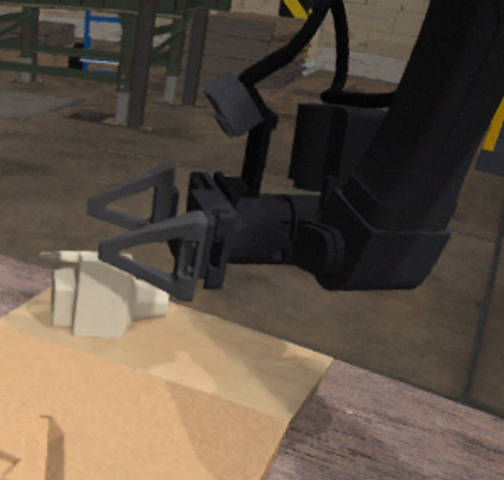

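Request:
{"api": "execute_actions", "payload": {"actions": [{"rows": [[-0.75,1.05,0.55,0.35,0,0,1,-0.915,2.078,0.675,1.225,-1.41,-0.19,1],[-0.75,1.05,0.55,0.35,0,0,1,-0.915,2.09,0.675,1.24,-1.41,-0.19,1],[-0.75,1.05,0.55,0.35,0,0,1,-0.915,2.103,0.675,1.252,-1.41,-0.19,1],[-0.75,1.05,0.55,0.35,0,0,1,-0.915,2.116,0.675,1.264,-1.41,-0.19,1],[-0.75,1.05,0.55,0.35,0,0,1,-0.915,2.129,0.675,1.276,-1.41,-0.19,1],[-0.75,1.05,0.55,0.35,0,0,1,-0.915,2.142,0.675,1.288,-1.41,-0.19,1],[-0.75,1.05,0.55,0.35,0,0,1,-0.915,2.155,0.675,1.3,-1.41,-0.19,1],[-0.75,1.05,0.55,0.35,0,0,1,-0.915,2.168,0.675,1.31,-1.41,-0.19,1],[-0.75,1.05,0.55,0.35,0,0,1,-0.915,2.181,0.675,1.32,-1.41,-0.19,1],[-0.75,1.05,0.55,0.35,0,0,1,-0.915,2.194,0.675,1.33,-1.41,-0.19,1],[-0.75,1.05,0.55,0.35,0,0,1,-0.915,2.206,0.675,1.338,-1.41,-0.19,1],[-0.75,1.05,0.55,0.35,0,0,1,-0.915,2.217,0.675,1.345,-1.41,-0.19,1],[-0.75,1.05,0.55,0.35,0,0,1,-0.915,2.226,0.675,1.35,-1.41,-0.19,1],[-0.75,1.05,0.55,0.35,0,0,1,-0.915,2.232,0.675,1.35,-1.41,-0.19,1]], "steps": 15}], "pictures": false}}

Request:
{"api": "execute_actions", "payload": {"actions": [{"steps": 10}]}}

Request:
{"api": "zoom_image", "payload": {"camera": "cam_left_wrist", "region": [294, 100, 494, 260]}}

Scene clock: 760.60 s of 4800.00 s.
left_arm: end_effector_position=(+0.2109, -0.0222, +0.2353) grip_measured=+1.000 end_effector_quat_wxyz=(+0.584, +0.317, +0.701, -0.260) | right_arm: end_effector_position=(+0.4028, -0.4824, +0.0662) grip_measured=+1.000 end_effector_quat_wxyz=(+0.661, -0.212, +0.688, +0.213)
Joint positions: left_arm=[-0.741  1.076  0.554  0.338 -0.001  0.006  0.094] | right_arm=[-0.906  2.211  0.675  1.323 -1.396 -0.197  0.094]
Joint velocities: left_arm=[ 0.002  0.002  0.012 -0.037  0.037 -0.066  0.   ] | right_arm=[-0.017  0.208 -0.012  0.051 -0.007 -0.007  0.   ]
Joint torques (N m, as the arm reports them, + toward a larger angle): left_arm=[-0.74 -6.    6.43  2.    0.02 -0.07] | right_arm=[-0.7  -7.66  3.85  1.91 -0.24  0.02]
Motor temperatures (°C, as the motors report them): left_arm=[24 31 33 35 26 25] | right_arm=[25 35 33 30 25 25]
Steps of this call (steps 1 to 30: the robot went on to your last target; steps 31 to 90: nothing new was sent; then 13.83 s passed at rest; steps 91 to 105: all 15 steps of this action). Readings (joint positions):
91: left_arm=[-0.741 1.076 0.554 0.338 -0.001 0.006] | right_arm=[-0.906 2.057 0.675 1.211 -1.395 -0.198]
92: left_arm=[-0.741 1.076 0.554 0.338 -0.001 0.006] | right_arm=[-0.906 2.059 0.675 1.216 -1.395 -0.197]
94: left_arm=[-0.741 1.076 0.554 0.338 -0.001 0.006] | right_arm=[-0.906 2.072 0.675 1.235 -1.396 -0.197]
98: left_arm=[-0.741 1.076 0.554 0.338 -0.001 0.006] | right_arm=[-0.906 2.126 0.675 1.271 -1.396 -0.197]
105: the state above

Scene clock: 760.93 s of 4800.00 s.
left_arm: end_effector_position=(+0.2109, -0.0222, +0.2353) grip_measured=+1.000 end_effector_quat_wxyz=(+0.584, +0.317, +0.701, -0.260) | right_arm: end_effector_position=(+0.4029, -0.4824, +0.0657) grip_measured=+1.000 end_effector_quat_wxyz=(+0.663, -0.216, +0.686, +0.208)
Joint positions: left_arm=[-0.741  1.076  0.554  0.338 -0.001  0.006  0.094] | right_arm=[-0.906  2.219  0.675  1.345 -1.396 -0.197  0.094]
Joint velocities: left_arm=[-0.007  0.002  0.012  0.007 -0.066  0.066  0.   ] | right_arm=[ 0.007 -0.012  0.007 -0.022  0.081  0.022  0.   ]
Joint torques (N m, as the arm reports them, + toward a larger angle): left_arm=[-0.74 -5.96  6.47  2.01  0.01 -0.07] | right_arm=[-0.84 -7.45  3.67  1.84 -0.2   0.05]
Motor temperatures (°C, as the motors report them): left_arm=[24 31 33 35 26 25] | right_arm=[25 35 33 30 25 25]
Steps of this call (steps 1 to 10: the robot went on to your last target). Readings (joint positions):
1: left_arm=[-0.741 1.076 0.554 0.338 -0.001 0.006] | right_arm=[-0.906 2.216 0.675 1.325 -1.396 -0.197]
2: left_arm=[-0.741 1.076 0.554 0.338 -0.001 0.006] | right_arm=[-0.906 2.218 0.675 1.328 -1.396 -0.197]
4: left_arm=[-0.741 1.076 0.554 0.338 -0.001 0.006] | right_arm=[-0.906 2.219 0.675 1.334 -1.396 -0.197]
8: left_arm=[-0.741 1.076 0.554 0.338 -0.001 0.006] | right_arm=[-0.906 2.219 0.675 1.343 -1.396 -0.197]
10: the state above
camera_calibration (this result's frames):
cam_left_wrist: T_world_to_cam=[[-0.76876, -0.638763, -0.0314619, 0.151832], [-0.388678, 0.505714, -0.770184, 0.299782], [0.507876, -0.579858, -0.637045, 0.144281], [0, 0, 0, 1]] pos_world=[0.159964, 0.0290431, 0.327578]
cam_right_wrist: T_world_to_cam=[[0.629827, -0.776171, 0.0296093, -0.628196], [-0.491788, -0.42799, -0.758267, 0.0661455], [0.601217, 0.463016, -0.651271, 0.146377], [0, 0, 0, 1]] pos_world=[0.34018, -0.527052, 0.164087]

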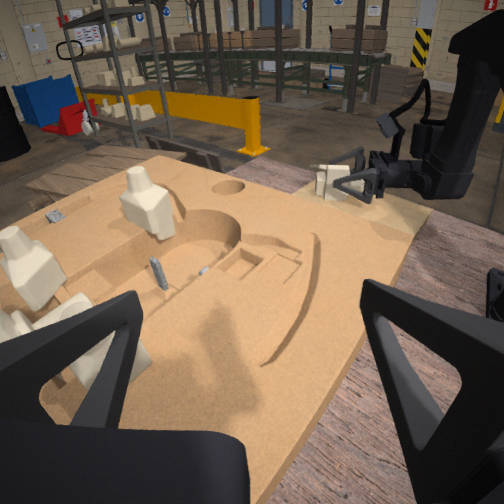

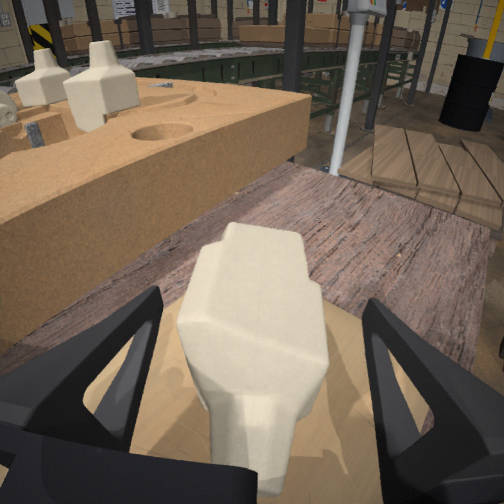

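Region (294, 100, 494, 260) of cam_left_wrist's 504x504 image, scaled by 2.520, with more detail than that image has; it fills the top 403 rows of this view, and the rest is white.

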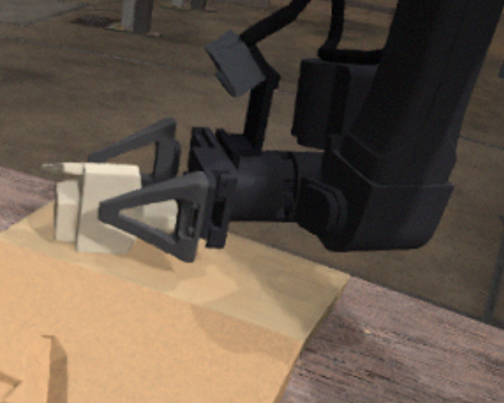

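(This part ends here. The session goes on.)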